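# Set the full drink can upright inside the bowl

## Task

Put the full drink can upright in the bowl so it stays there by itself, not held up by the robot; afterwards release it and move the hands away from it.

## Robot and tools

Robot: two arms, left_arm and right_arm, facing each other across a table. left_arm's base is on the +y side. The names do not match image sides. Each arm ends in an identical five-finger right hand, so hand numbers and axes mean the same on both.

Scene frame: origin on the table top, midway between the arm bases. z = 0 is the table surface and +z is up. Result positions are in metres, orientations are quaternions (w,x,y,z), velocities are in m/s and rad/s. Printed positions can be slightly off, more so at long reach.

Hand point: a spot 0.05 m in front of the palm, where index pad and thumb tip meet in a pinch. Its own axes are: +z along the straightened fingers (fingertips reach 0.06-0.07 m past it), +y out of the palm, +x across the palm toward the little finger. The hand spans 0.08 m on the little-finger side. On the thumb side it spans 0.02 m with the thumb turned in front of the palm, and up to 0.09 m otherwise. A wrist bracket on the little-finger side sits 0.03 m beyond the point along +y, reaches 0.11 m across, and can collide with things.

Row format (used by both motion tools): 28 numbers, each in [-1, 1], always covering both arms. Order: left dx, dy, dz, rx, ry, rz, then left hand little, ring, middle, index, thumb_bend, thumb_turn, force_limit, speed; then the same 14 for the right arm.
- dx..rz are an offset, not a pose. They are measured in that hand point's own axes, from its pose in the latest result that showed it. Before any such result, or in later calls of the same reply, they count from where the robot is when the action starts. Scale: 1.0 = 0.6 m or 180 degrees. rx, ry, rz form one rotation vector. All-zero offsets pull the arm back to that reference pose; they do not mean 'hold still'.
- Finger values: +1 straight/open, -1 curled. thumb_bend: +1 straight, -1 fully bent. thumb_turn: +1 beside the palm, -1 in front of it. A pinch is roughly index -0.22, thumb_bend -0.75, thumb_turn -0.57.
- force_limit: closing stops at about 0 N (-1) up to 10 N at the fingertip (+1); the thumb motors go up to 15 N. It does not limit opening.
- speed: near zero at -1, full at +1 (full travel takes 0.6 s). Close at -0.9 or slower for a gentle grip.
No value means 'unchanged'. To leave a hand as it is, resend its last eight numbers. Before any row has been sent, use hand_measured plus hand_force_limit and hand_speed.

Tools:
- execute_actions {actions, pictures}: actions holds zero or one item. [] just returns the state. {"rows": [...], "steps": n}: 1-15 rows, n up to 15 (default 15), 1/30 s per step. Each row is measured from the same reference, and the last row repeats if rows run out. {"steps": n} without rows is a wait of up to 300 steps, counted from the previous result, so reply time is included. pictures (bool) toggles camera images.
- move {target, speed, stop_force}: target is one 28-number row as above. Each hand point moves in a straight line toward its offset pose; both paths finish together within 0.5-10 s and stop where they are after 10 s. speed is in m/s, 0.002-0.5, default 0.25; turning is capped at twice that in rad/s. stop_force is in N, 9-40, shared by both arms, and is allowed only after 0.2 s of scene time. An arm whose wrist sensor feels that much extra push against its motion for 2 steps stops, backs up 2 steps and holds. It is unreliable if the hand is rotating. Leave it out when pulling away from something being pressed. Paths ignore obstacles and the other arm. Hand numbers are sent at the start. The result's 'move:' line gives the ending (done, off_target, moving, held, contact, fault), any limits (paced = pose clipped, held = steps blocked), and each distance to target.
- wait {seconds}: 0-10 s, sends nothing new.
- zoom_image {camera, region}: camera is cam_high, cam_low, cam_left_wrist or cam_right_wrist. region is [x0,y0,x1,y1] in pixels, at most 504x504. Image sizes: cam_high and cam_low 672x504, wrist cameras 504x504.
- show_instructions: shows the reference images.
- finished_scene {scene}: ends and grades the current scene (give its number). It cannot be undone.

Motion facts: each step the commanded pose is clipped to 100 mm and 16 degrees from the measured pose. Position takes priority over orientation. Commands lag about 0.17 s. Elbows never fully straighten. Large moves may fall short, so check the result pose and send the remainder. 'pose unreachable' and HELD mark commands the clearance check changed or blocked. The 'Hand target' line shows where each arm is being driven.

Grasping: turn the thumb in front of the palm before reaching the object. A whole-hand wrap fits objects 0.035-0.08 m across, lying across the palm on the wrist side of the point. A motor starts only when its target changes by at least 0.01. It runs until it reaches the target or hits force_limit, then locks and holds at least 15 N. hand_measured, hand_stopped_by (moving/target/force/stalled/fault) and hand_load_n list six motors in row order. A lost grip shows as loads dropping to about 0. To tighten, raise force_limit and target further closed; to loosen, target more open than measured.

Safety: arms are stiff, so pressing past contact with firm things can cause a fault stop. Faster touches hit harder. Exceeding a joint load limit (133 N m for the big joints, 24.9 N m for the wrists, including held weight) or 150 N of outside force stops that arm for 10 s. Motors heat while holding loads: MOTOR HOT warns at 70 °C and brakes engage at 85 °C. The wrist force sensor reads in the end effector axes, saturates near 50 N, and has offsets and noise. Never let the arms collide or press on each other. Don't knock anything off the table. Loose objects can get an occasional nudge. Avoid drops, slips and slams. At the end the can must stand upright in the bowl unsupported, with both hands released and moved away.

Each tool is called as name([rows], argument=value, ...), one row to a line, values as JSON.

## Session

execute_actions(actions=[])

Scene clock: 0.00 s of 4800.00 s.
left_arm: end_effector_position=(+0.3108, +0.4002, +0.4894) hand_measured=(+1.000, +1.000, +1.000, +1.000, +1.000, +1.000) hand_load_n=(+0.0, +0.0, +0.0, +0.0, +0.0, +0.0) hand_stopped_by=(target, target, target, target, target, target) hand_force_limit=0.00 hand_speed=-0.80 end_effector_quat_wxyz=(+0.011, +0.419, +0.908, +0.007) end_effector_velocity=(+0.000, +0.000, -0.000) end_effector_angular_velocity=(+0.004, +0.001, +0.000) | right_arm: end_effector_position=(+0.1613, -0.3044, +0.4742) hand_measured=(+1.000, +1.000, +1.000, +1.000, +1.000, +1.000) hand_load_n=(+0.0, +0.0, +0.0, +0.0, +0.0, +0.0) hand_stopped_by=(target, target, target, target, target, target) hand_force_limit=0.00 hand_speed=-0.80 end_effector_quat_wxyz=(-0.021, -0.333, +0.943, -0.001) end_effector_velocity=(+0.001, +0.000, -0.001) end_effector_angular_velocity=(-0.001, +0.003, +0.000)
Joint positions: left_arm=[ 0.543 -1.75   1.336  1.979  1.545 -1.9  ] | right_arm=[-1.191 -1.694  1.34   1.968  1.572 -1.913]
Joint velocities: left_arm=[0.001 0.001 0.001 0.001 0.    0.001] | right_arm=[-0.     0.002  0.     0.    -0.    -0.   ]
Joint torques (N m, as the arm reports them, + toward a larger angle): no reading
Wrist force (N, on the end effector, along its own x y z axes, offset not removed): no reading
Wrist torque (N m, same axes, about the end effector's origin, offset not removed): no reading
Hand target (left_arm): +0.311, +0.400, +0.489; +0.011, +0.419, +0.908, +0.007
Hand target (right_arm): +0.161, -0.304, +0.474; -0.021, -0.333, +0.943, -0.001

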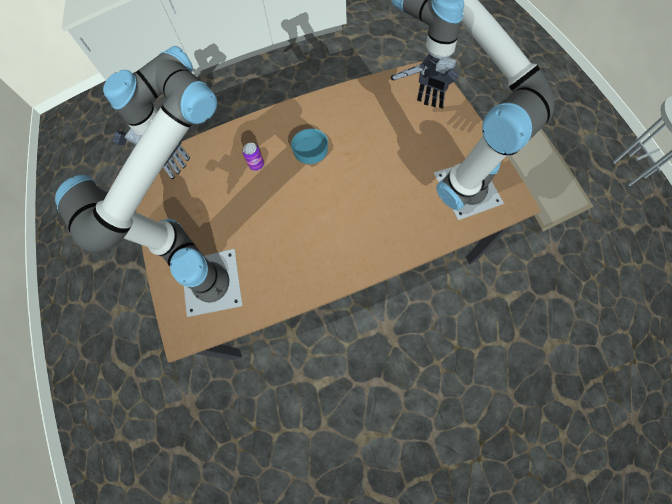

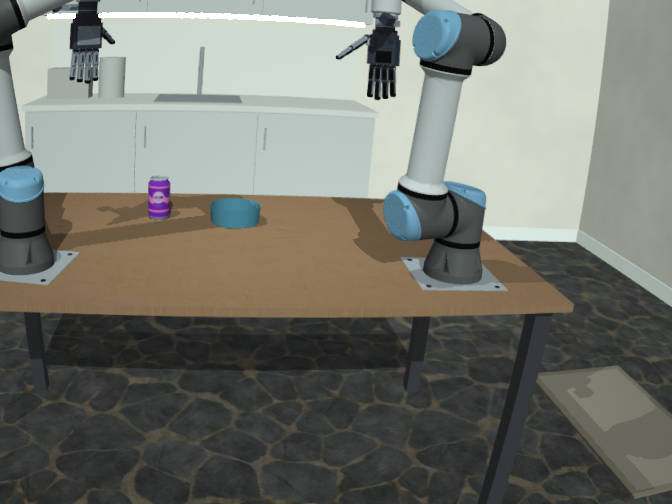

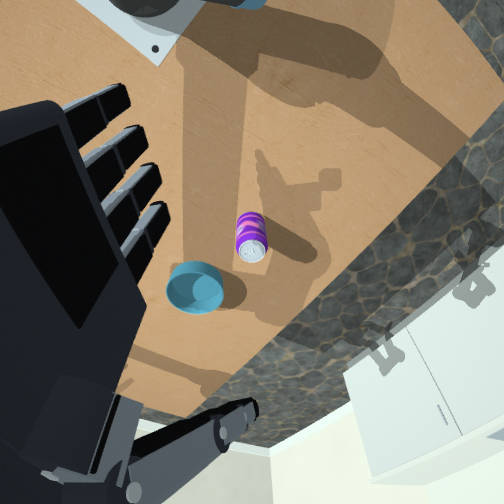

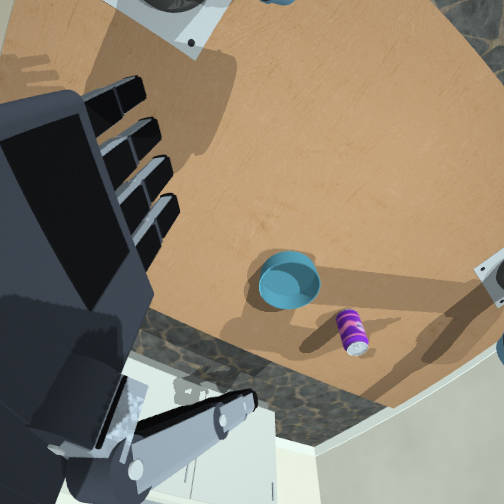

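move(target=[-0.35,-0.102,0.15,0,0,0.89,1,1,1,1,1,-1,0,0,0,0,0,0,0,0,1,1,1,1,1,1,0,-0.8], speed=0.45)

move(target=[0,0,0.28,0,0.5,0,1,1,1,1,1,-1,0,0,0,0,0,0,0,0,1,1,1,1,1,1,0,-0.8], speed=0.3)

Scene clock: 6.10 s of 4800.00 s.
left_arm: end_effector_position=(+0.4027, +0.2014, +0.4003) hand_measured=(+1.000, +1.000, +1.000, +1.000, +1.000, -1.000) hand_load_n=(+0.0, +0.0, +0.0, +0.0, +0.0, +0.0) hand_stopped_by=(target, target, target, target, target, target) hand_force_limit=0.00 hand_speed=0.00 end_effector_quat_wxyz=(-0.006, +0.967, -0.256, +0.012) end_effector_velocity=(+0.000, -0.001, -0.001) end_effector_angular_velocity=(+0.001, +0.003, -0.012) | right_arm: end_effector_position=(+0.1613, -0.3044, +0.4742) hand_measured=(+1.000, +1.000, +1.000, +1.000, +1.000, +1.000) hand_load_n=(+0.0, +0.0, +0.0, +0.0, +0.0, +0.0) hand_stopped_by=(target, target, target, target, target, target) hand_force_limit=0.00 hand_speed=-0.80 end_effector_quat_wxyz=(-0.021, -0.333, +0.943, -0.001) end_effector_velocity=(+0.000, +0.000, +0.000) end_effector_angular_velocity=(-0.000, +0.001, +0.000)
Joint positions: left_arm=[ 0.876 -1.104  0.815  1.846  1.548  1.227] | right_arm=[-1.191 -1.694  1.34   1.968  1.572 -1.913]
Joint velocities: left_arm=[-0.001  0.006 -0.007  0.004  0.001  0.011] | right_arm=[ 0.     0.001 -0.     0.    -0.    -0.   ]
Joint torques (N m, as the arm reports them, + toward a larger angle): left_arm=[ -7.04 -25.11 -29.96   4.99   2.03   1.47] | right_arm=[  0.61 -10.96 -17.29   2.86  -0.11  -0.07]
Wrist force (N, on the end effector, along its own x y z axes, offset not removed): left_arm=[2.1 4.7 -0.3] | right_arm=[1.8 -2.0 -0.8]
Wrist torque (N m, same axes, about the end effector's origin, offset not removed): left_arm=[0.81 -0.40 0.19] | right_arm=[-0.38 -0.09 0.05]
Hand target (left_arm): +0.403, +0.201, +0.400; -0.006, +0.966, -0.257, +0.012
Hand target (right_arm): +0.161, -0.304, +0.474; -0.021, -0.333, +0.943, -0.001
Off the commanded pose (left_arm): 0.001 m, 0 deg.
Off the commanded pose (right_arm): 0.000 m, 0 deg.
move: done

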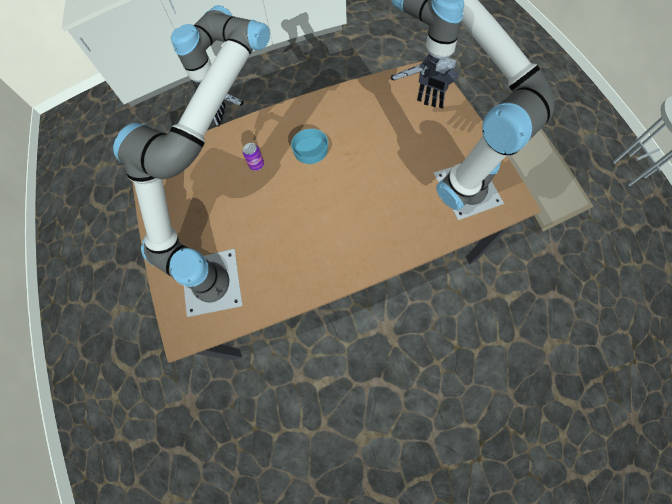

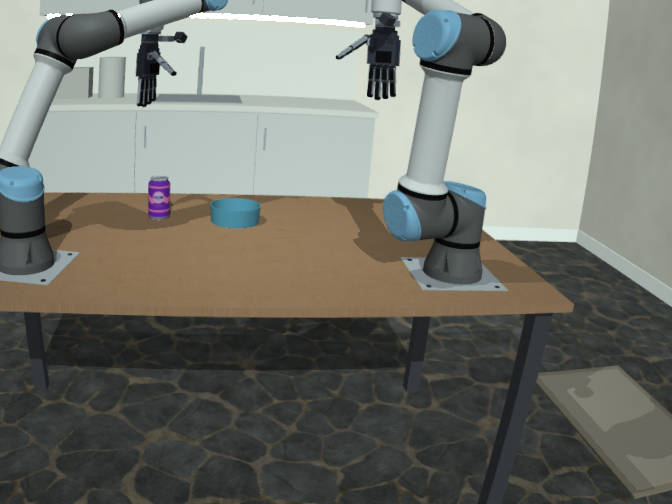

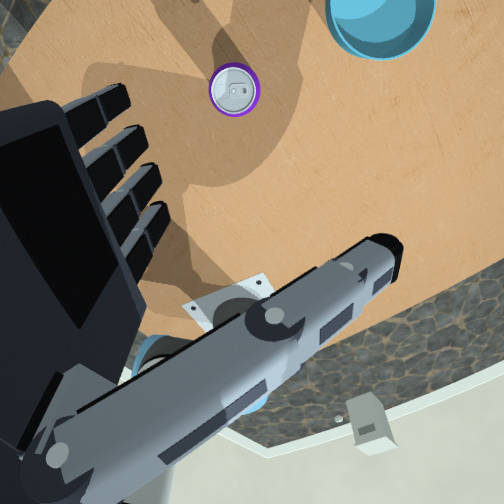

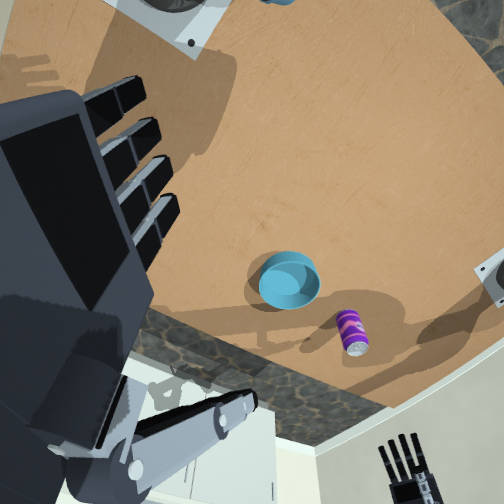

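Scene clock: 9.40 s of 4800.00 s.
left_arm: end_effector_position=(+0.4065, +0.2021, +0.2330) hand_measured=(+1.000, +1.000, +1.000, +1.000, +1.000, -1.000) hand_load_n=(+0.0, +0.0, +0.0, +0.0, +0.0, +0.0) hand_stopped_by=(target, target, target, target, target, target) hand_force_limit=0.00 hand_speed=0.00 end_effector_quat_wxyz=(+0.177, +0.676, -0.184, +0.691) end_effector_velocity=(+0.000, -0.000, -0.001) end_effector_angular_velocity=(-0.006, -0.012, -0.001) | right_arm: end_effector_position=(+0.1613, -0.3044, +0.4742) hand_measured=(+1.000, +1.000, +1.000, +1.000, +1.000, +1.000) hand_load_n=(+0.0, +0.0, +0.0, +0.0, +0.0, +0.0) hand_stopped_by=(target, target, target, target, target, target) hand_force_limit=0.00 hand_speed=-0.80 end_effector_quat_wxyz=(-0.021, -0.333, +0.943, -0.001) end_effector_velocity=(+0.000, +0.000, -0.000) end_effector_angular_velocity=(+0.000, +0.000, -0.001)
Joint positions: left_arm=[ 0.421 -2.01   2.508 -0.524  0.77   1.605] | right_arm=[-1.191 -1.694  1.34   1.968  1.572 -1.913]
Joint velocities: left_arm=[ 0.001  0.002  0.013 -0.034  0.003  0.014] | right_arm=[ 0.     0.001  0.    -0.001 -0.     0.001]
Joint torques (N m, as the arm reports them, + toward a larger angle): left_arm=[ 6.84  9.85 -6.47 -3.67  2.19  1.22] | right_arm=[  1.9  -11.66 -17.24   2.38   0.28  -0.11]
Wrist force (N, on the end effector, along its own x y z axes, offset not removed): left_arm=[-0.8 4.9 -0.8] | right_arm=[0.7 -1.1 0.1]
Wrist torque (N m, same axes, about the end effector's origin, offset not removed): left_arm=[0.85 0.32 0.12] | right_arm=[-0.42 -0.06 0.00]
Hand target (left_arm): +0.407, +0.202, +0.233; +0.177, +0.676, -0.184, +0.692
Hand target (right_arm): +0.161, -0.304, +0.474; -0.021, -0.333, +0.943, -0.001
Off the commanded pose (left_arm): 0.001 m, 0 deg.
Off the commanded pose (right_arm): 0.000 m, 0 deg.
move: done

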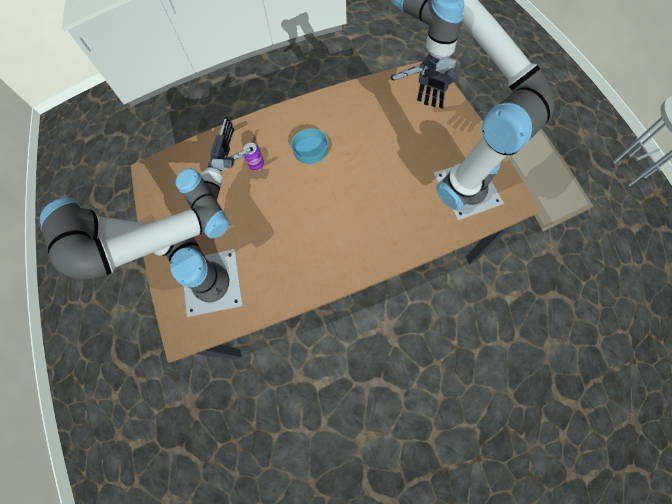

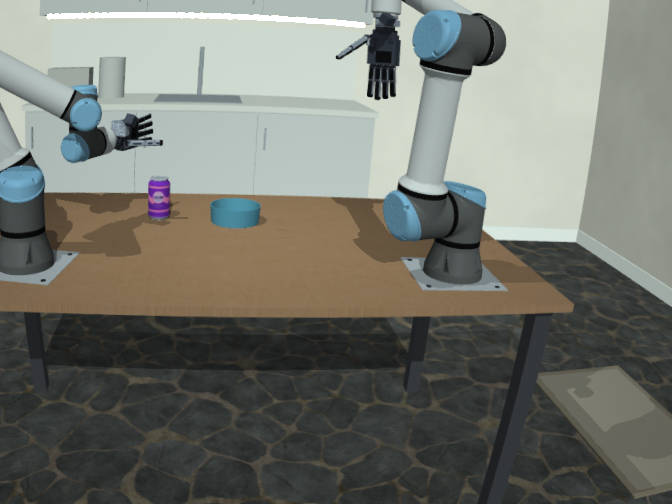

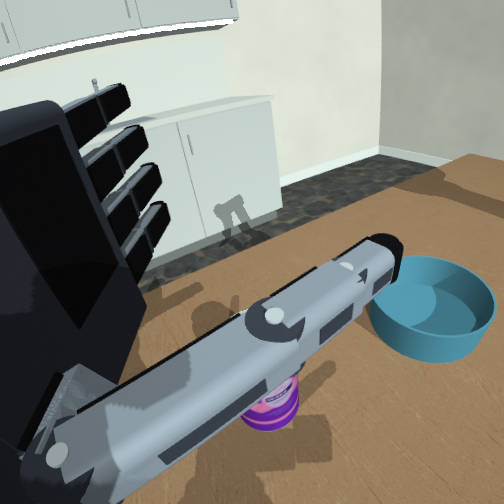

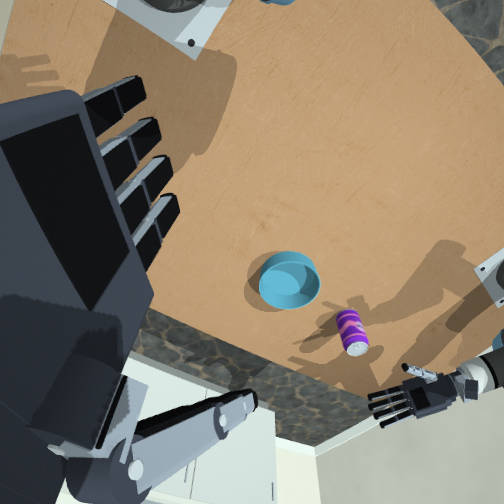

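Can was under the camera, ~7 cm ahead. Descend, slightly back.

move(target=[-0.255,0,-0.02,0,-0.007,0,1,1,1,1,1,-1,0,0,0,0,0,0,0,0,1,1,1,1,1,1,0,-0.8], speed=0.12)

Scene clock: 12.13 s of 4800.00 s.
left_arm: end_effector_position=(+0.3996, +0.2088, +0.0800) hand_measured=(+1.000, +1.000, +1.000, +1.000, +1.000, -1.000) hand_load_n=(+0.0, +0.0, +0.0, +0.0, +0.0, +0.0) hand_stopped_by=(target, target, target, target, target, target) hand_force_limit=0.00 hand_speed=0.00 end_effector_quat_wxyz=(+0.174, +0.684, -0.186, +0.683) end_effector_velocity=(+0.001, -0.001, -0.002) end_effector_angular_velocity=(-0.008, -0.007, +0.000) | right_arm: end_effector_position=(+0.1613, -0.3044, +0.4742) hand_measured=(+1.000, +1.000, +1.000, +1.000, +1.000, +1.000) hand_load_n=(+0.0, +0.0, +0.0, +0.0, +0.0, +0.0) hand_stopped_by=(target, target, target, target, target, target) hand_force_limit=0.00 hand_speed=-0.80 end_effector_quat_wxyz=(-0.021, -0.333, +0.943, -0.001) end_effector_velocity=(+0.000, +0.000, -0.000) end_effector_angular_velocity=(-0.000, -0.000, +0.001)
Joint positions: left_arm=[ 0.392 -1.487  2.746 -1.252  0.741  1.581] | right_arm=[-1.191 -1.694  1.34   1.968  1.572 -1.913]
Joint velocities: left_arm=[ 0.001  0.028  0.005 -0.049  0.001  0.008] | right_arm=[ 0.     0.     0.    -0.001  0.    -0.001]
Joint torques (N m, as the arm reports them, + toward a larger angle): left_arm=[ 5.65 -0.51  6.87 -3.68  2.19  1.28] | right_arm=[ -0.46  -9.21 -16.7    2.57   0.18  -0.09]
Wrist force (N, on the end effector, along its own x y z axes, offset not removed): left_arm=[-0.7 0.8 0.7] | right_arm=[1.7 1.4 0.8]
Wrist torque (N m, same axes, about the end effector's origin, offset not removed): left_arm=[0.11 0.10 0.06] | right_arm=[0.09 -0.24 0.20]
Hand target (left_arm): +0.400, +0.209, +0.080; +0.175, +0.684, -0.186, +0.684
Hand target (right_arm): +0.161, -0.304, +0.474; -0.021, -0.333, +0.943, -0.001
Off the commanded pose (left_arm): 0.000 m, 0 deg.
Off the commanded pose (right_arm): 0.000 m, 0 deg.
move: done

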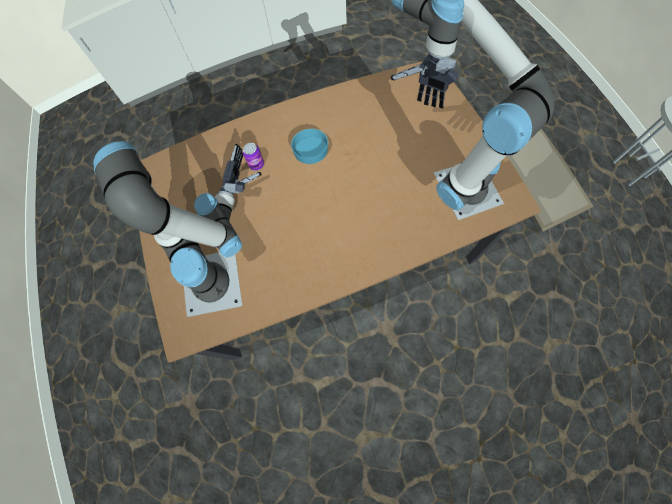

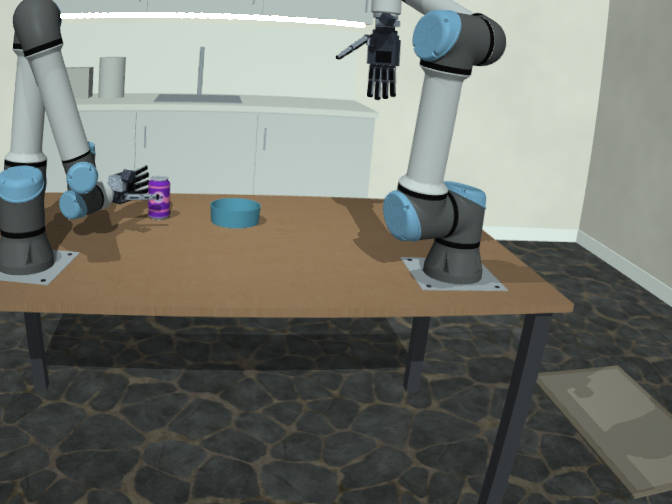

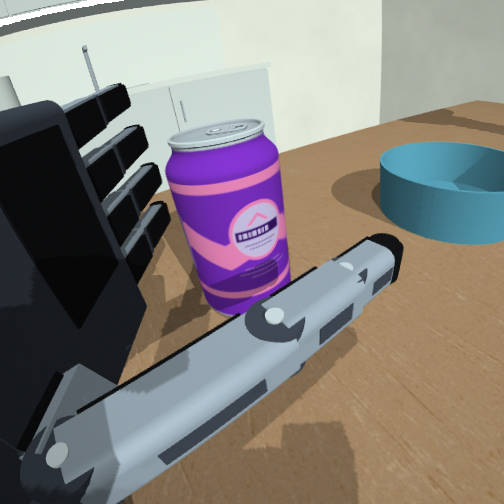

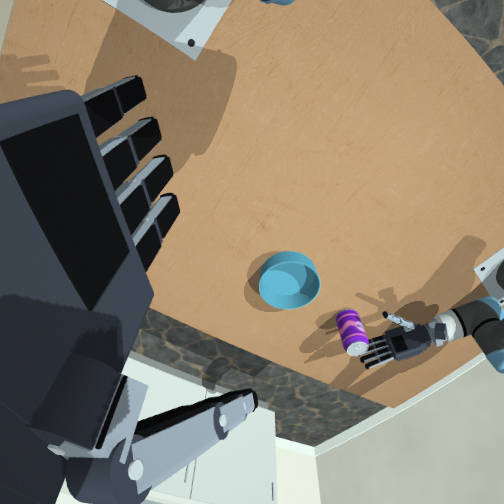

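move(target=[0,0.005,0.108,0,0,0,1,1,1,1,1,-1,0,0,0,0,0,0,0,0,1,1,1,1,1,1,0,-0.8], speed=0.05)

Scene clock: 15.17 s of 4800.00 s.
left_arm: end_effector_position=(+0.4543, +0.1744, +0.0795) hand_measured=(+1.000, +1.000, +1.000, +1.000, +1.000, -1.000) hand_load_n=(+0.0, +0.0, +0.0, +0.0, +0.0, +0.0) hand_stopped_by=(target, target, target, target, target, target) hand_force_limit=0.00 hand_speed=0.00 end_effector_quat_wxyz=(+0.174, +0.684, -0.186, +0.683) end_effector_velocity=(+0.002, -0.001, +0.000) end_effector_angular_velocity=(-0.001, +0.000, +0.000) | right_arm: end_effector_position=(+0.1613, -0.3044, +0.4742) hand_measured=(+1.000, +1.000, +1.000, +1.000, +1.000, +1.000) hand_load_n=(+0.0, +0.0, +0.0, +0.0, +0.0, +0.0) hand_stopped_by=(target, target, target, target, target, target) hand_force_limit=0.00 hand_speed=-0.80 end_effector_quat_wxyz=(-0.021, -0.333, +0.943, -0.001) end_effector_velocity=(-0.000, -0.000, +0.000) end_effector_angular_velocity=(-0.000, +0.001, -0.000)
Joint positions: left_arm=[ 0.601 -1.354  2.552 -1.192  0.95   1.583] | right_arm=[-1.191 -1.694  1.34   1.968  1.572 -1.913]
Joint velocities: left_arm=[ 0.007  0.005 -0.008  0.003  0.007 -0.001] | right_arm=[ 0.    -0.    -0.     0.001 -0.     0.   ]
Joint torques (N m, as the arm reports them, + toward a larger angle): left_arm=[  7.49  -6.52 -19.81   1.66   2.1   -1.54] | right_arm=[  0.15 -11.11 -18.87   2.42  -0.07   0.2 ]
Wrist force (N, on the end effector, along its own x y z axes, offset not removed): left_arm=[-2.4 1.1 -3.6] | right_arm=[-0.7 -1.7 -0.5]
Wrist torque (N m, same axes, about the end effector's origin, offset not removed): left_arm=[0.61 0.53 -0.07] | right_arm=[-0.41 0.16 -0.05]
Hand target (left_arm): +0.455, +0.174, +0.080; +0.174, +0.684, -0.186, +0.683
Hand target (right_arm): +0.161, -0.304, +0.474; -0.021, -0.333, +0.943, -0.001
Off the commanded pose (left_arm): 0.000 m, 0 deg.
Off the commanded pose (right_arm): 0.000 m, 0 deg.
move: done

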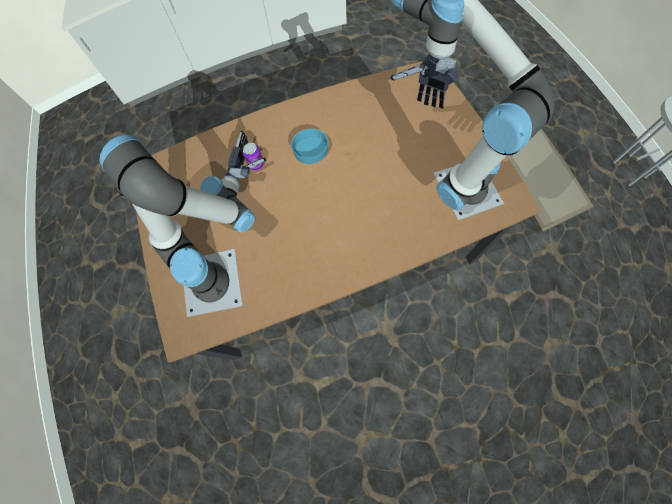

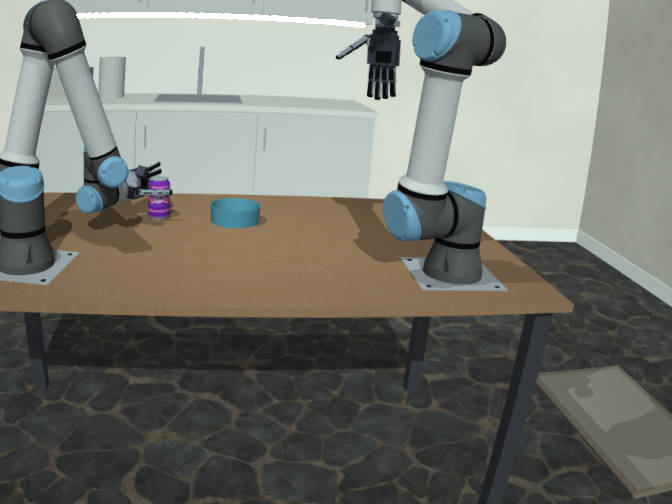

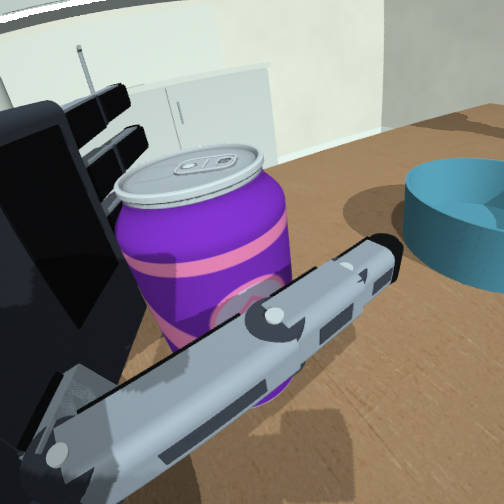

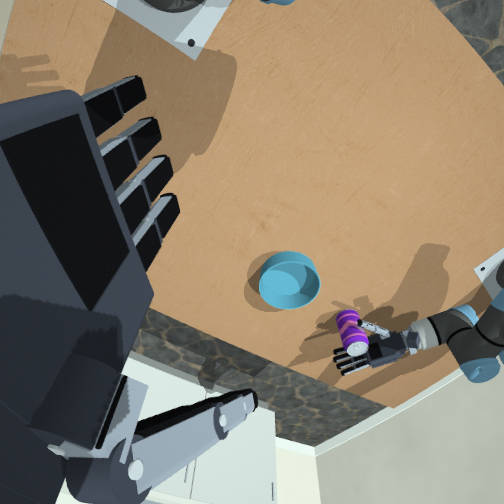

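Matches before. Grip and lift.

move(target=[0,0,0,0,0,0,1,-0.3,-1,-1,-1,-1,0.6,-0.6,0,0,0,0,0,0,1,1,1,1,1,1,0,-0.8])

move(target=[0.17,0,0,0,0,0,1,-0.3,-0.95,-0.95,-1,-1,0.6,-0.6,0,0,0,0,0,0,1,1,1,1,1,1,0,-0.8], speed=0.1)

Scene clock: 18.33 s of 4800.00 s.
left_arm: end_effector_position=(+0.4543, +0.1744, +0.0795) hand_measured=(+1.000, -0.034, +0.116, +0.118, +0.480, -1.000) hand_load_n=(+0.0, +10.5, +5.5, +7.5, +20.0, +1.5) hand_stopped_by=(target, force, force, force, force, target) hand_force_limit=0.60 hand_speed=-0.60 end_effector_quat_wxyz=(+0.174, +0.684, -0.186, +0.683) end_effector_velocity=(+0.000, -0.000, +0.000) end_effector_angular_velocity=(-0.001, -0.000, +0.001) | right_arm: end_effector_position=(+0.1613, -0.3044, +0.4742) hand_measured=(+1.000, +1.000, +1.000, +1.000, +1.000, +1.000) hand_load_n=(+0.0, +0.0, +0.0, +0.0, +0.0, +0.0) hand_stopped_by=(target, target, target, target, target, target) hand_force_limit=0.00 hand_speed=-0.80 end_effector_quat_wxyz=(-0.021, -0.333, +0.943, -0.001) end_effector_velocity=(+0.000, +0.000, +0.000) end_effector_angular_velocity=(+0.001, -0.003, -0.001)
Joint positions: left_arm=[ 0.601 -1.354  2.552 -1.192  0.95   1.583] | right_arm=[-1.191 -1.694  1.34   1.968  1.572 -1.913]
Joint velocities: left_arm=[ 0.001 -0.001 -0.001  0.001  0.    -0.   ] | right_arm=[-0.    -0.001 -0.    -0.002  0.     0.001]
Joint torques (N m, as the arm reports them, + toward a larger angle): left_arm=[ -5.66 -21.57   4.01  -3.    -2.95   1.02] | right_arm=[  0.1  -10.93 -18.28   2.5    0.12   0.05]
Wrist force (N, on the end effector, along its own x y z axes, offset not removed): left_arm=[3.6 1.6 -4.2] | right_arm=[3.6 -1.8 -0.2]
Wrist torque (N m, same axes, about the end effector's origin, offset not removed): left_arm=[0.50 -0.23 0.13] | right_arm=[-0.46 -0.55 0.18]
Hand target (left_arm): +0.454, +0.174, +0.080; +0.174, +0.684, -0.186, +0.683
Hand target (right_arm): +0.161, -0.304, +0.474; -0.021, -0.333, +0.943, -0.001
Off the commanded pose (left_arm): 0.000 m, 0 deg.
Off the commanded pose (right_arm): 0.000 m, 0 deg.
move: done

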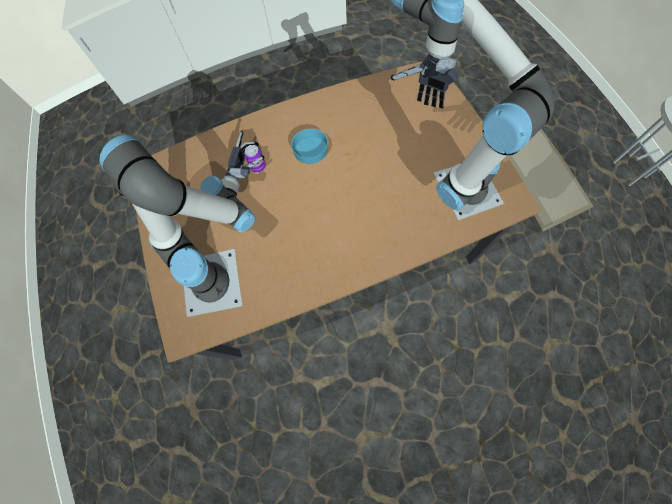

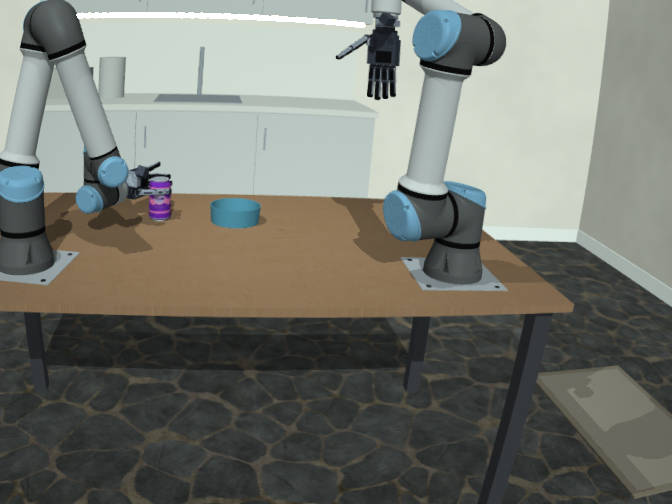

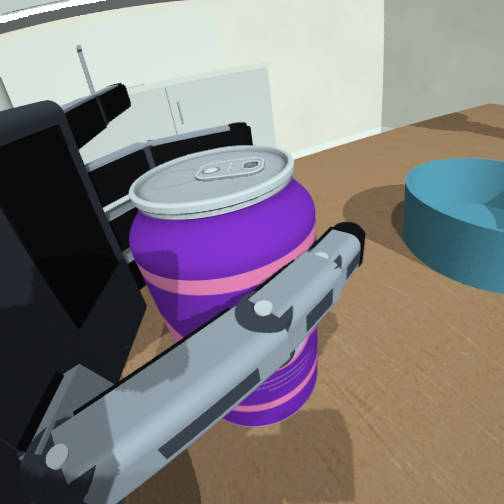

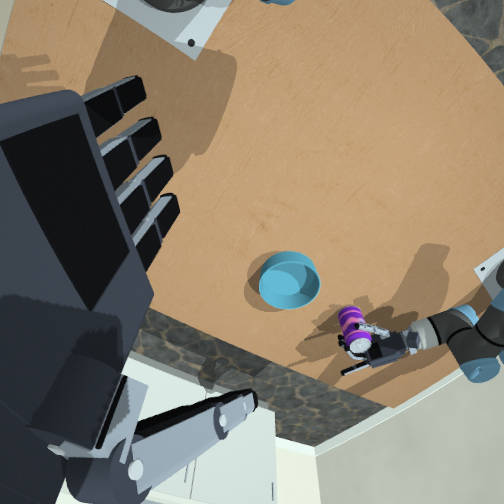

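Scene clock: 19.83 s of 4800.00 s.
left_arm: end_effector_position=(+0.4540, +0.1727, +0.1814) hand_measured=(+1.000, -0.034, +0.100, +0.118, +0.480, -1.000) hand_load_n=(+0.0, +7.0, +10.5, +7.0, +21.5, +6.5) hand_stopped_by=(target, force, force, force, force, target) hand_force_limit=0.60 hand_speed=-0.60 end_effector_quat_wxyz=(+0.174, +0.684, -0.186, +0.684) end_effector_velocity=(-0.000, -0.000, +0.002) end_effector_angular_velocity=(+0.001, +0.002, +0.000) | right_arm: end_effector_position=(+0.1613, -0.3044, +0.4742) hand_measured=(+1.000, +1.000, +1.000, +1.000, +1.000, +1.000) hand_load_n=(+0.0, +0.0, +0.0, +0.0, +0.0, +0.0) hand_stopped_by=(target, target, target, target, target, target) hand_force_limit=0.00 hand_speed=-0.80 end_effector_quat_wxyz=(-0.021, -0.333, +0.943, -0.001) end_effector_velocity=(+0.000, +0.000, -0.000) end_effector_angular_velocity=(-0.000, +0.000, -0.001)
Joint positions: left_arm=[ 0.597 -1.686  2.448 -0.756  0.945  1.583] | right_arm=[-1.191 -1.694  1.34   1.968  1.572 -1.913]
Joint velocities: left_arm=[-0.    -0.006 -0.005  0.014 -0.001 -0.002] | right_arm=[-0.     0.001 -0.    -0.     0.     0.001]
Joint torques (N m, as the arm reports them, + toward a larger angle): left_arm=[ -6.37 -19.35 -28.27   0.21  -3.26  -2.4 ] | right_arm=[ -0.17 -10.91 -18.07   2.14   0.23   0.13]
Wrist force (N, on the end effector, along its own x y z axes, offset not removed): left_arm=[-3.8 0.8 -1.5] | right_arm=[0.9 0.2 -0.8]
Wrist torque (N m, same axes, about the end effector's origin, offset not removed): left_arm=[0.30 0.00 -0.01] | right_arm=[-0.11 -0.13 0.00]
Hand target (left_arm): +0.454, +0.173, +0.182; +0.174, +0.684, -0.186, +0.683
Hand target (right_arm): +0.161, -0.304, +0.474; -0.021, -0.333, +0.943, -0.001
Off the commanded pose (left_arm): 0.000 m, 0 deg.
Off the commanded pose (right_arm): 0.000 m, 0 deg.
move: done

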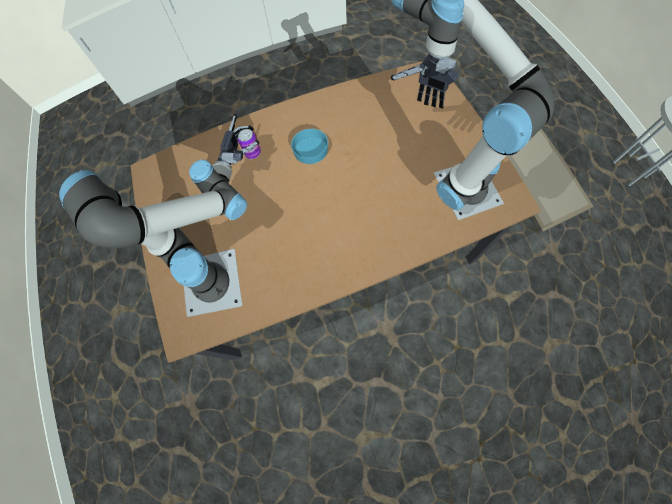

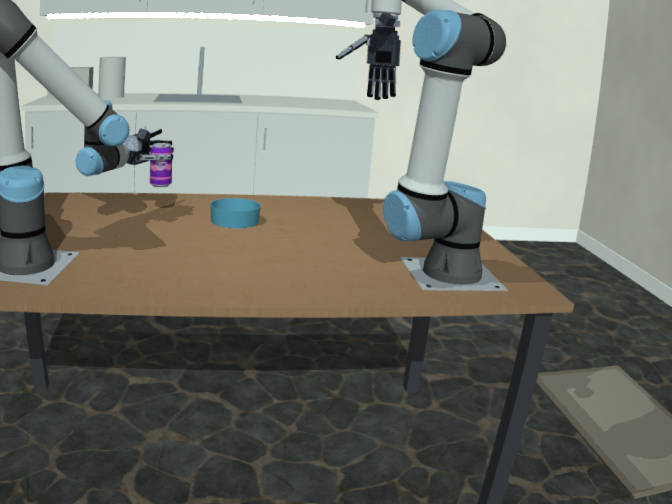

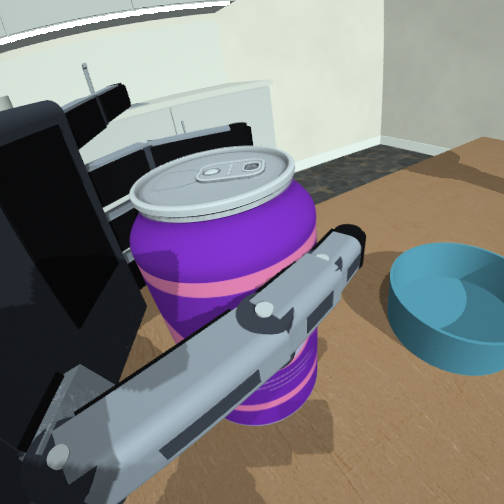

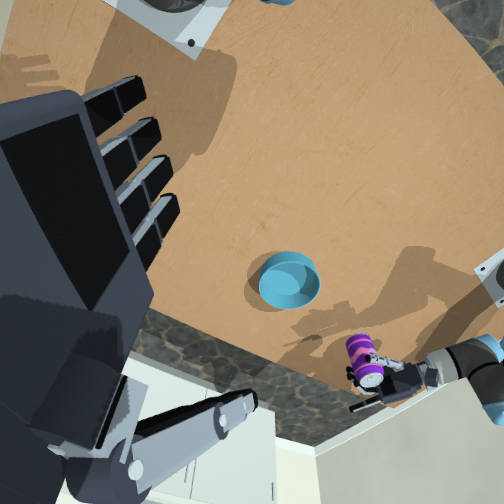

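move(target=[-0.02,0.35,0.125,0,0,0,1,-0.3,-0.95,-0.95,-1,-1,0.6,-0.6,0,0,0,0,0,0,1,1,1,1,1,1,0,-0.8], speed=0.15)

Scene clock: 22.73 s of 4800.00 s.
left_arm: end_effector_position=(+0.4152, -0.0465, +0.1656) hand_measured=(+1.000, -0.034, +0.100, +0.118, +0.480, -1.000) hand_load_n=(+0.0, +7.0, +11.0, +7.0, +21.5, +6.5) hand_stopped_by=(target, force, force, force, force, target) hand_force_limit=0.60 hand_speed=-0.60 end_effector_quat_wxyz=(+0.174, +0.684, -0.186, +0.684) end_effector_velocity=(+0.000, -0.002, -0.000) end_effector_angular_velocity=(+0.001, +0.000, +0.001) | right_arm: end_effector_position=(+0.1613, -0.3044, +0.4742) hand_measured=(+1.000, +1.000, +1.000, +1.000, +1.000, +1.000) hand_load_n=(+0.0, +0.0, +0.0, +0.0, +0.0, +0.0) hand_stopped_by=(target, target, target, target, target, target) hand_force_limit=0.00 hand_speed=-0.80 end_effector_quat_wxyz=(-0.021, -0.333, +0.943, -0.001) end_effector_velocity=(+0.000, +0.000, -0.000) end_effector_angular_velocity=(+0.000, -0.000, +0.001)
Joint positions: left_arm=[ 0.288 -1.296  2.067 -0.763  0.637  1.581] | right_arm=[-1.191 -1.694  1.34   1.968  1.572 -1.913]
Joint velocities: left_arm=[-0.     0.004 -0.006  0.002 -0.001 -0.   ] | right_arm=[-0.     0.    -0.    -0.    -0.    -0.001]
Joint torques (N m, as the arm reports them, + toward a larger angle): left_arm=[ -6.26 -17.41 -27.8    1.22  -3.07  -2.11] | right_arm=[  1.07 -10.77 -17.87   2.31  -0.05  -0.11]
Wrist force (N, on the end effector, along its own x y z axes, offset not removed): left_arm=[-3.9 4.8 -1.3] | right_arm=[1.8 -2.0 -0.2]
Wrist torque (N m, same axes, about the end effector's origin, offset not removed): left_arm=[0.89 0.15 0.01] | right_arm=[-0.46 -0.21 0.07]
Hand target (left_arm): +0.415, -0.047, +0.166; +0.174, +0.684, -0.186, +0.684
Hand target (right_arm): +0.161, -0.304, +0.474; -0.021, -0.333, +0.943, -0.001
Off the commanded pose (left_arm): 0.001 m, 0 deg.
Off the commanded pose (right_arm): 0.000 m, 0 deg.
move: done

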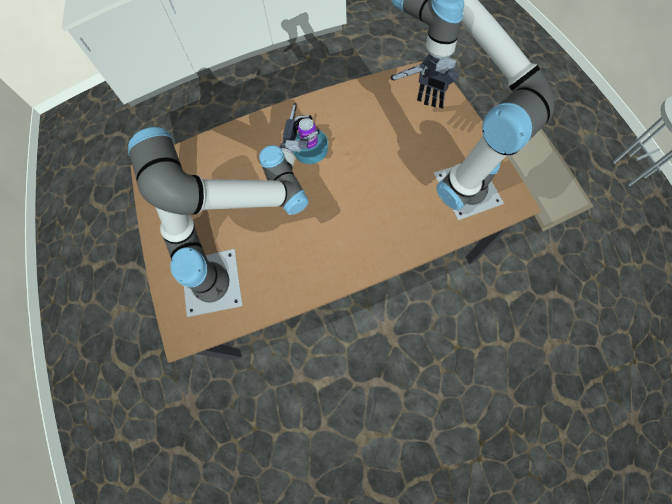

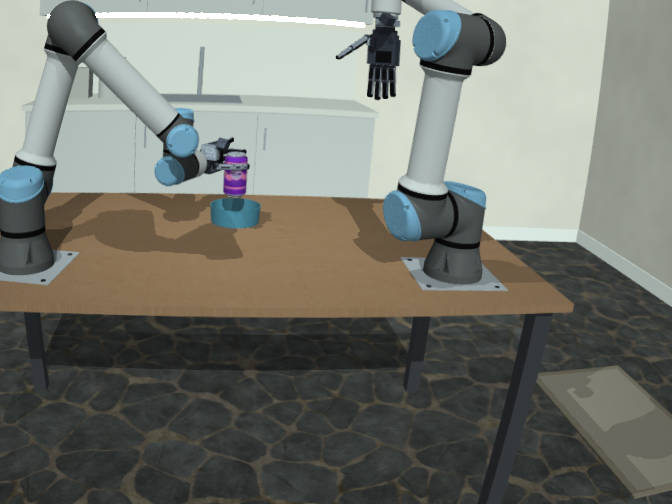

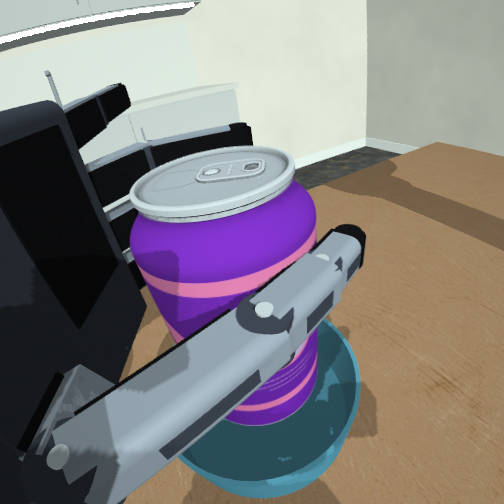

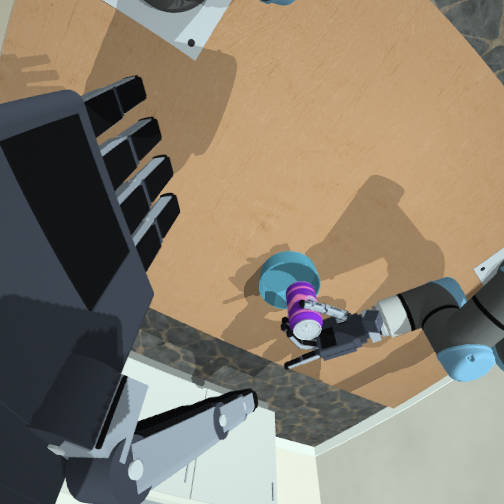

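Centered.

move(target=[-0.115,0,0,0,0,0,1,-0.3,-0.95,-0.95,-1,-1,0.6,-0.6,0,0,0,0,0,0,1,1,1,1,1,1,0,-0.8], speed=0.05, stop_force=12)

move(target=[-0.03,0,0,0,0,0,1,-0.3,-0.95,-0.95,-1,-1,0.6,-0.6,0,0,0,0,0,0,1,1,1,1,1,1,0,-0.8], speed=0.01, stop_force=10)

Scene clock: 25.90 s of 4800.00 s.
left_arm: end_effector_position=(+0.4155, -0.0453, +0.0968) hand_measured=(+1.000, -0.034, +0.100, +0.118, +0.480, -1.000) hand_load_n=(+0.0, +7.0, +11.0, +7.0, +21.5, +6.5) hand_stopped_by=(target, force, force, force, force, target) hand_force_limit=0.60 hand_speed=-0.60 end_effector_quat_wxyz=(+0.174, +0.684, -0.186, +0.684) end_effector_velocity=(+0.000, -0.001, -0.001) end_effector_angular_velocity=(-0.002, -0.001, +0.000) | right_arm: end_effector_position=(+0.1613, -0.3044, +0.4742) hand_measured=(+1.000, +1.000, +1.000, +1.000, +1.000, +1.000) hand_load_n=(+0.0, +0.0, +0.0, +0.0, +0.0, +0.0) hand_stopped_by=(target, target, target, target, target, target) hand_force_limit=0.00 hand_speed=-0.80 end_effector_quat_wxyz=(-0.021, -0.333, +0.943, -0.001) end_effector_velocity=(+0.000, +0.000, -0.000) end_effector_angular_velocity=(-0.000, +0.001, +0.000)
Joint positions: left_arm=[ 0.289 -1.156  2.118 -0.955  0.638  1.581] | right_arm=[-1.191 -1.694  1.34   1.968  1.572 -1.913]
Joint velocities: left_arm=[ 0.     0.005  0.    -0.008  0.     0.001] | right_arm=[-0.     0.001  0.     0.    -0.    -0.   ]
Joint torques (N m, as the arm reports them, + toward a larger angle): left_arm=[  6.87 -20.56  -1.43  -4.27   1.88   0.98] | right_arm=[ -0.27 -11.66 -18.41   2.63   0.13   0.07]
Wrist force (N, on the end effector, along its own x y z axes, offset not removed): left_arm=[-3.8 5.8 0.1] | right_arm=[2.1 -2.4 -2.1]
Wrist torque (N m, same axes, about the end effector's origin, offset not removed): left_arm=[0.73 -0.03 0.38] | right_arm=[-0.27 -0.33 0.00]
Hand target (left_arm): +0.415, -0.045, +0.097; +0.174, +0.684, -0.186, +0.684
Hand target (right_arm): +0.161, -0.304, +0.474; -0.021, -0.333, +0.943, -0.001
Off the commanded pose (left_arm): 0.000 m, 0 deg.
Off the commanded pose (right_arm): 0.000 m, 0 deg.
move: done

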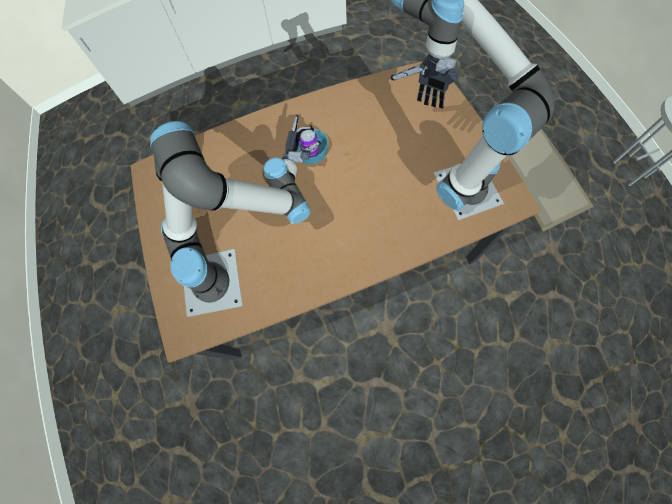

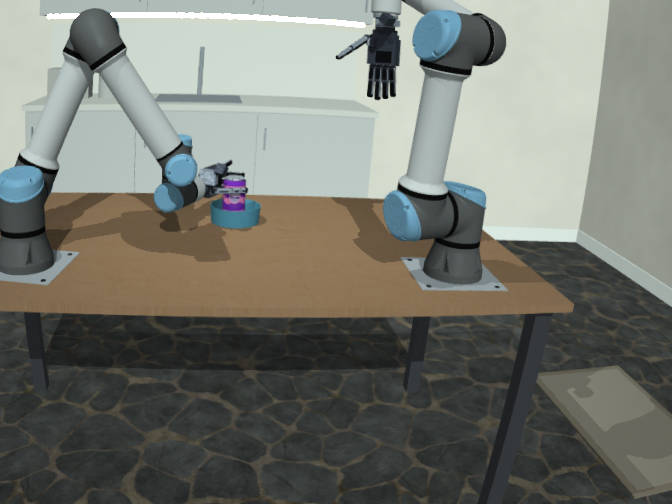

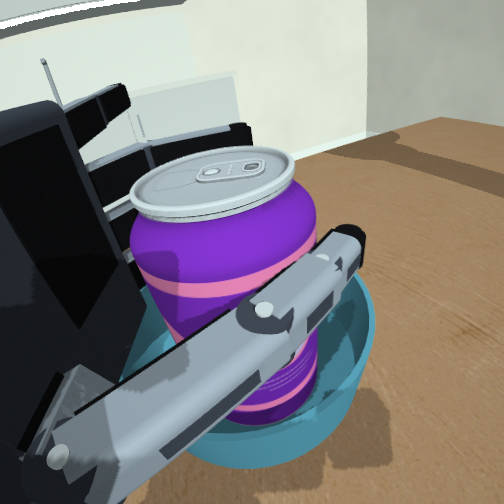

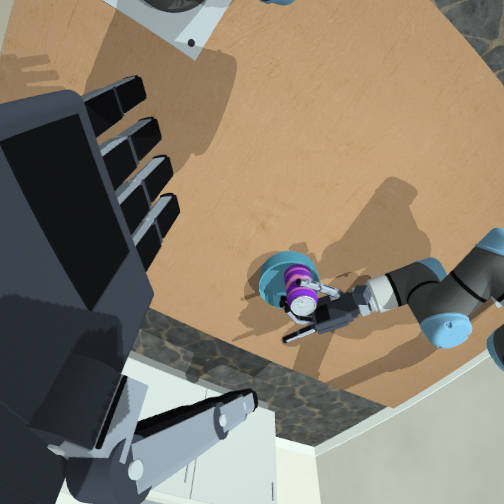

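Scene clock: 27.63 s of 4800.00 s.
left_arm: end_effector_position=(+0.4155, -0.0451, +0.0835) hand_measured=(+1.000, -0.034, +0.100, +0.118, +0.480, -1.000) hand_load_n=(+0.0, +8.5, +11.5, +6.5, +21.5, +1.5) hand_stopped_by=(target, force, force, force, force, target) hand_force_limit=0.60 hand_speed=-0.60 end_effector_quat_wxyz=(+0.174, +0.684, -0.186, +0.684) end_effector_velocity=(-0.001, -0.000, +0.002) end_effector_angular_velocity=(+0.004, +0.000, -0.002) | right_arm: end_effector_position=(+0.1613, -0.3044, +0.4742) hand_measured=(+1.000, +1.000, +1.000, +1.000, +1.000, +1.000) hand_load_n=(+0.0, +0.0, +0.0, +0.0, +0.0, +0.0) hand_stopped_by=(target, target, target, target, target, target) hand_force_limit=0.00 hand_speed=-0.80 end_effector_quat_wxyz=(-0.021, -0.333, +0.943, -0.001) end_effector_velocity=(+0.000, +0.000, -0.000) end_effector_angular_velocity=(-0.000, +0.001, -0.001)
Joint positions: left_arm=[ 0.289 -1.125  2.125 -0.992  0.638  1.58 ] | right_arm=[-1.191 -1.694  1.34   1.968  1.572 -1.913]
Joint velocities: left_arm=[-0.002 -0.007 -0.001  0.012 -0.     0.   ] | right_arm=[ 0.     0.001  0.    -0.     0.     0.001]
Joint torques (N m, as the arm reports them, + toward a larger angle): left_arm=[  2.78 -31.01  -4.35   3.69   1.96   0.21] | right_arm=[  1.35 -10.47 -16.73   2.5    0.08   0.41]
Wrist force (N, on the end effector, along its own x y z axes, offset not removed): left_arm=[8.8 2.7 3.2] | right_arm=[2.8 -2.6 -0.4]
Wrist torque (N m, same axes, about the end effector's origin, offset not removed): left_arm=[0.20 -0.09 0.22] | right_arm=[-0.50 -0.48 -0.02]
Hand target (left_arm): +0.416, -0.045, +0.084; +0.174, +0.684, -0.186, +0.684
Hand target (right_arm): +0.161, -0.304, +0.474; -0.021, -0.333, +0.943, -0.001
Off the commanded pose (left_arm): 0.005 m, 0 deg.
Off the commanded pose (right_arm): 0.000 m, 0 deg.
move: contact (left_arm)

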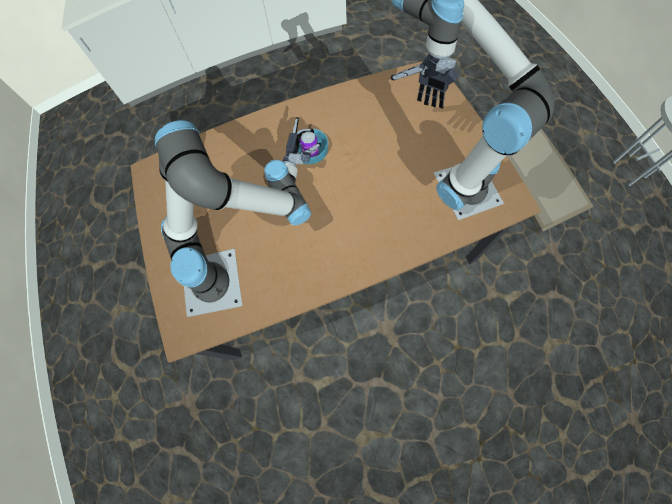

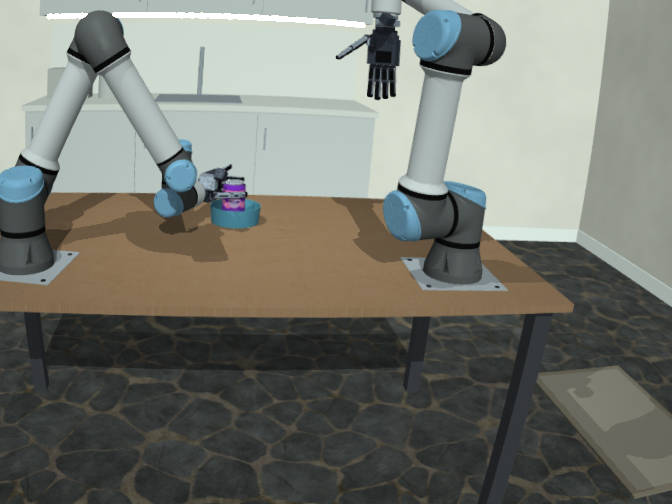

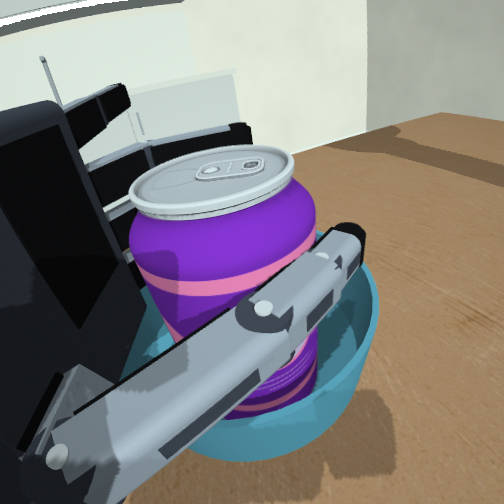

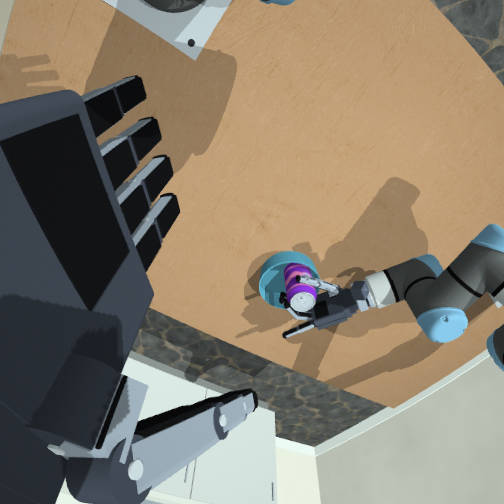

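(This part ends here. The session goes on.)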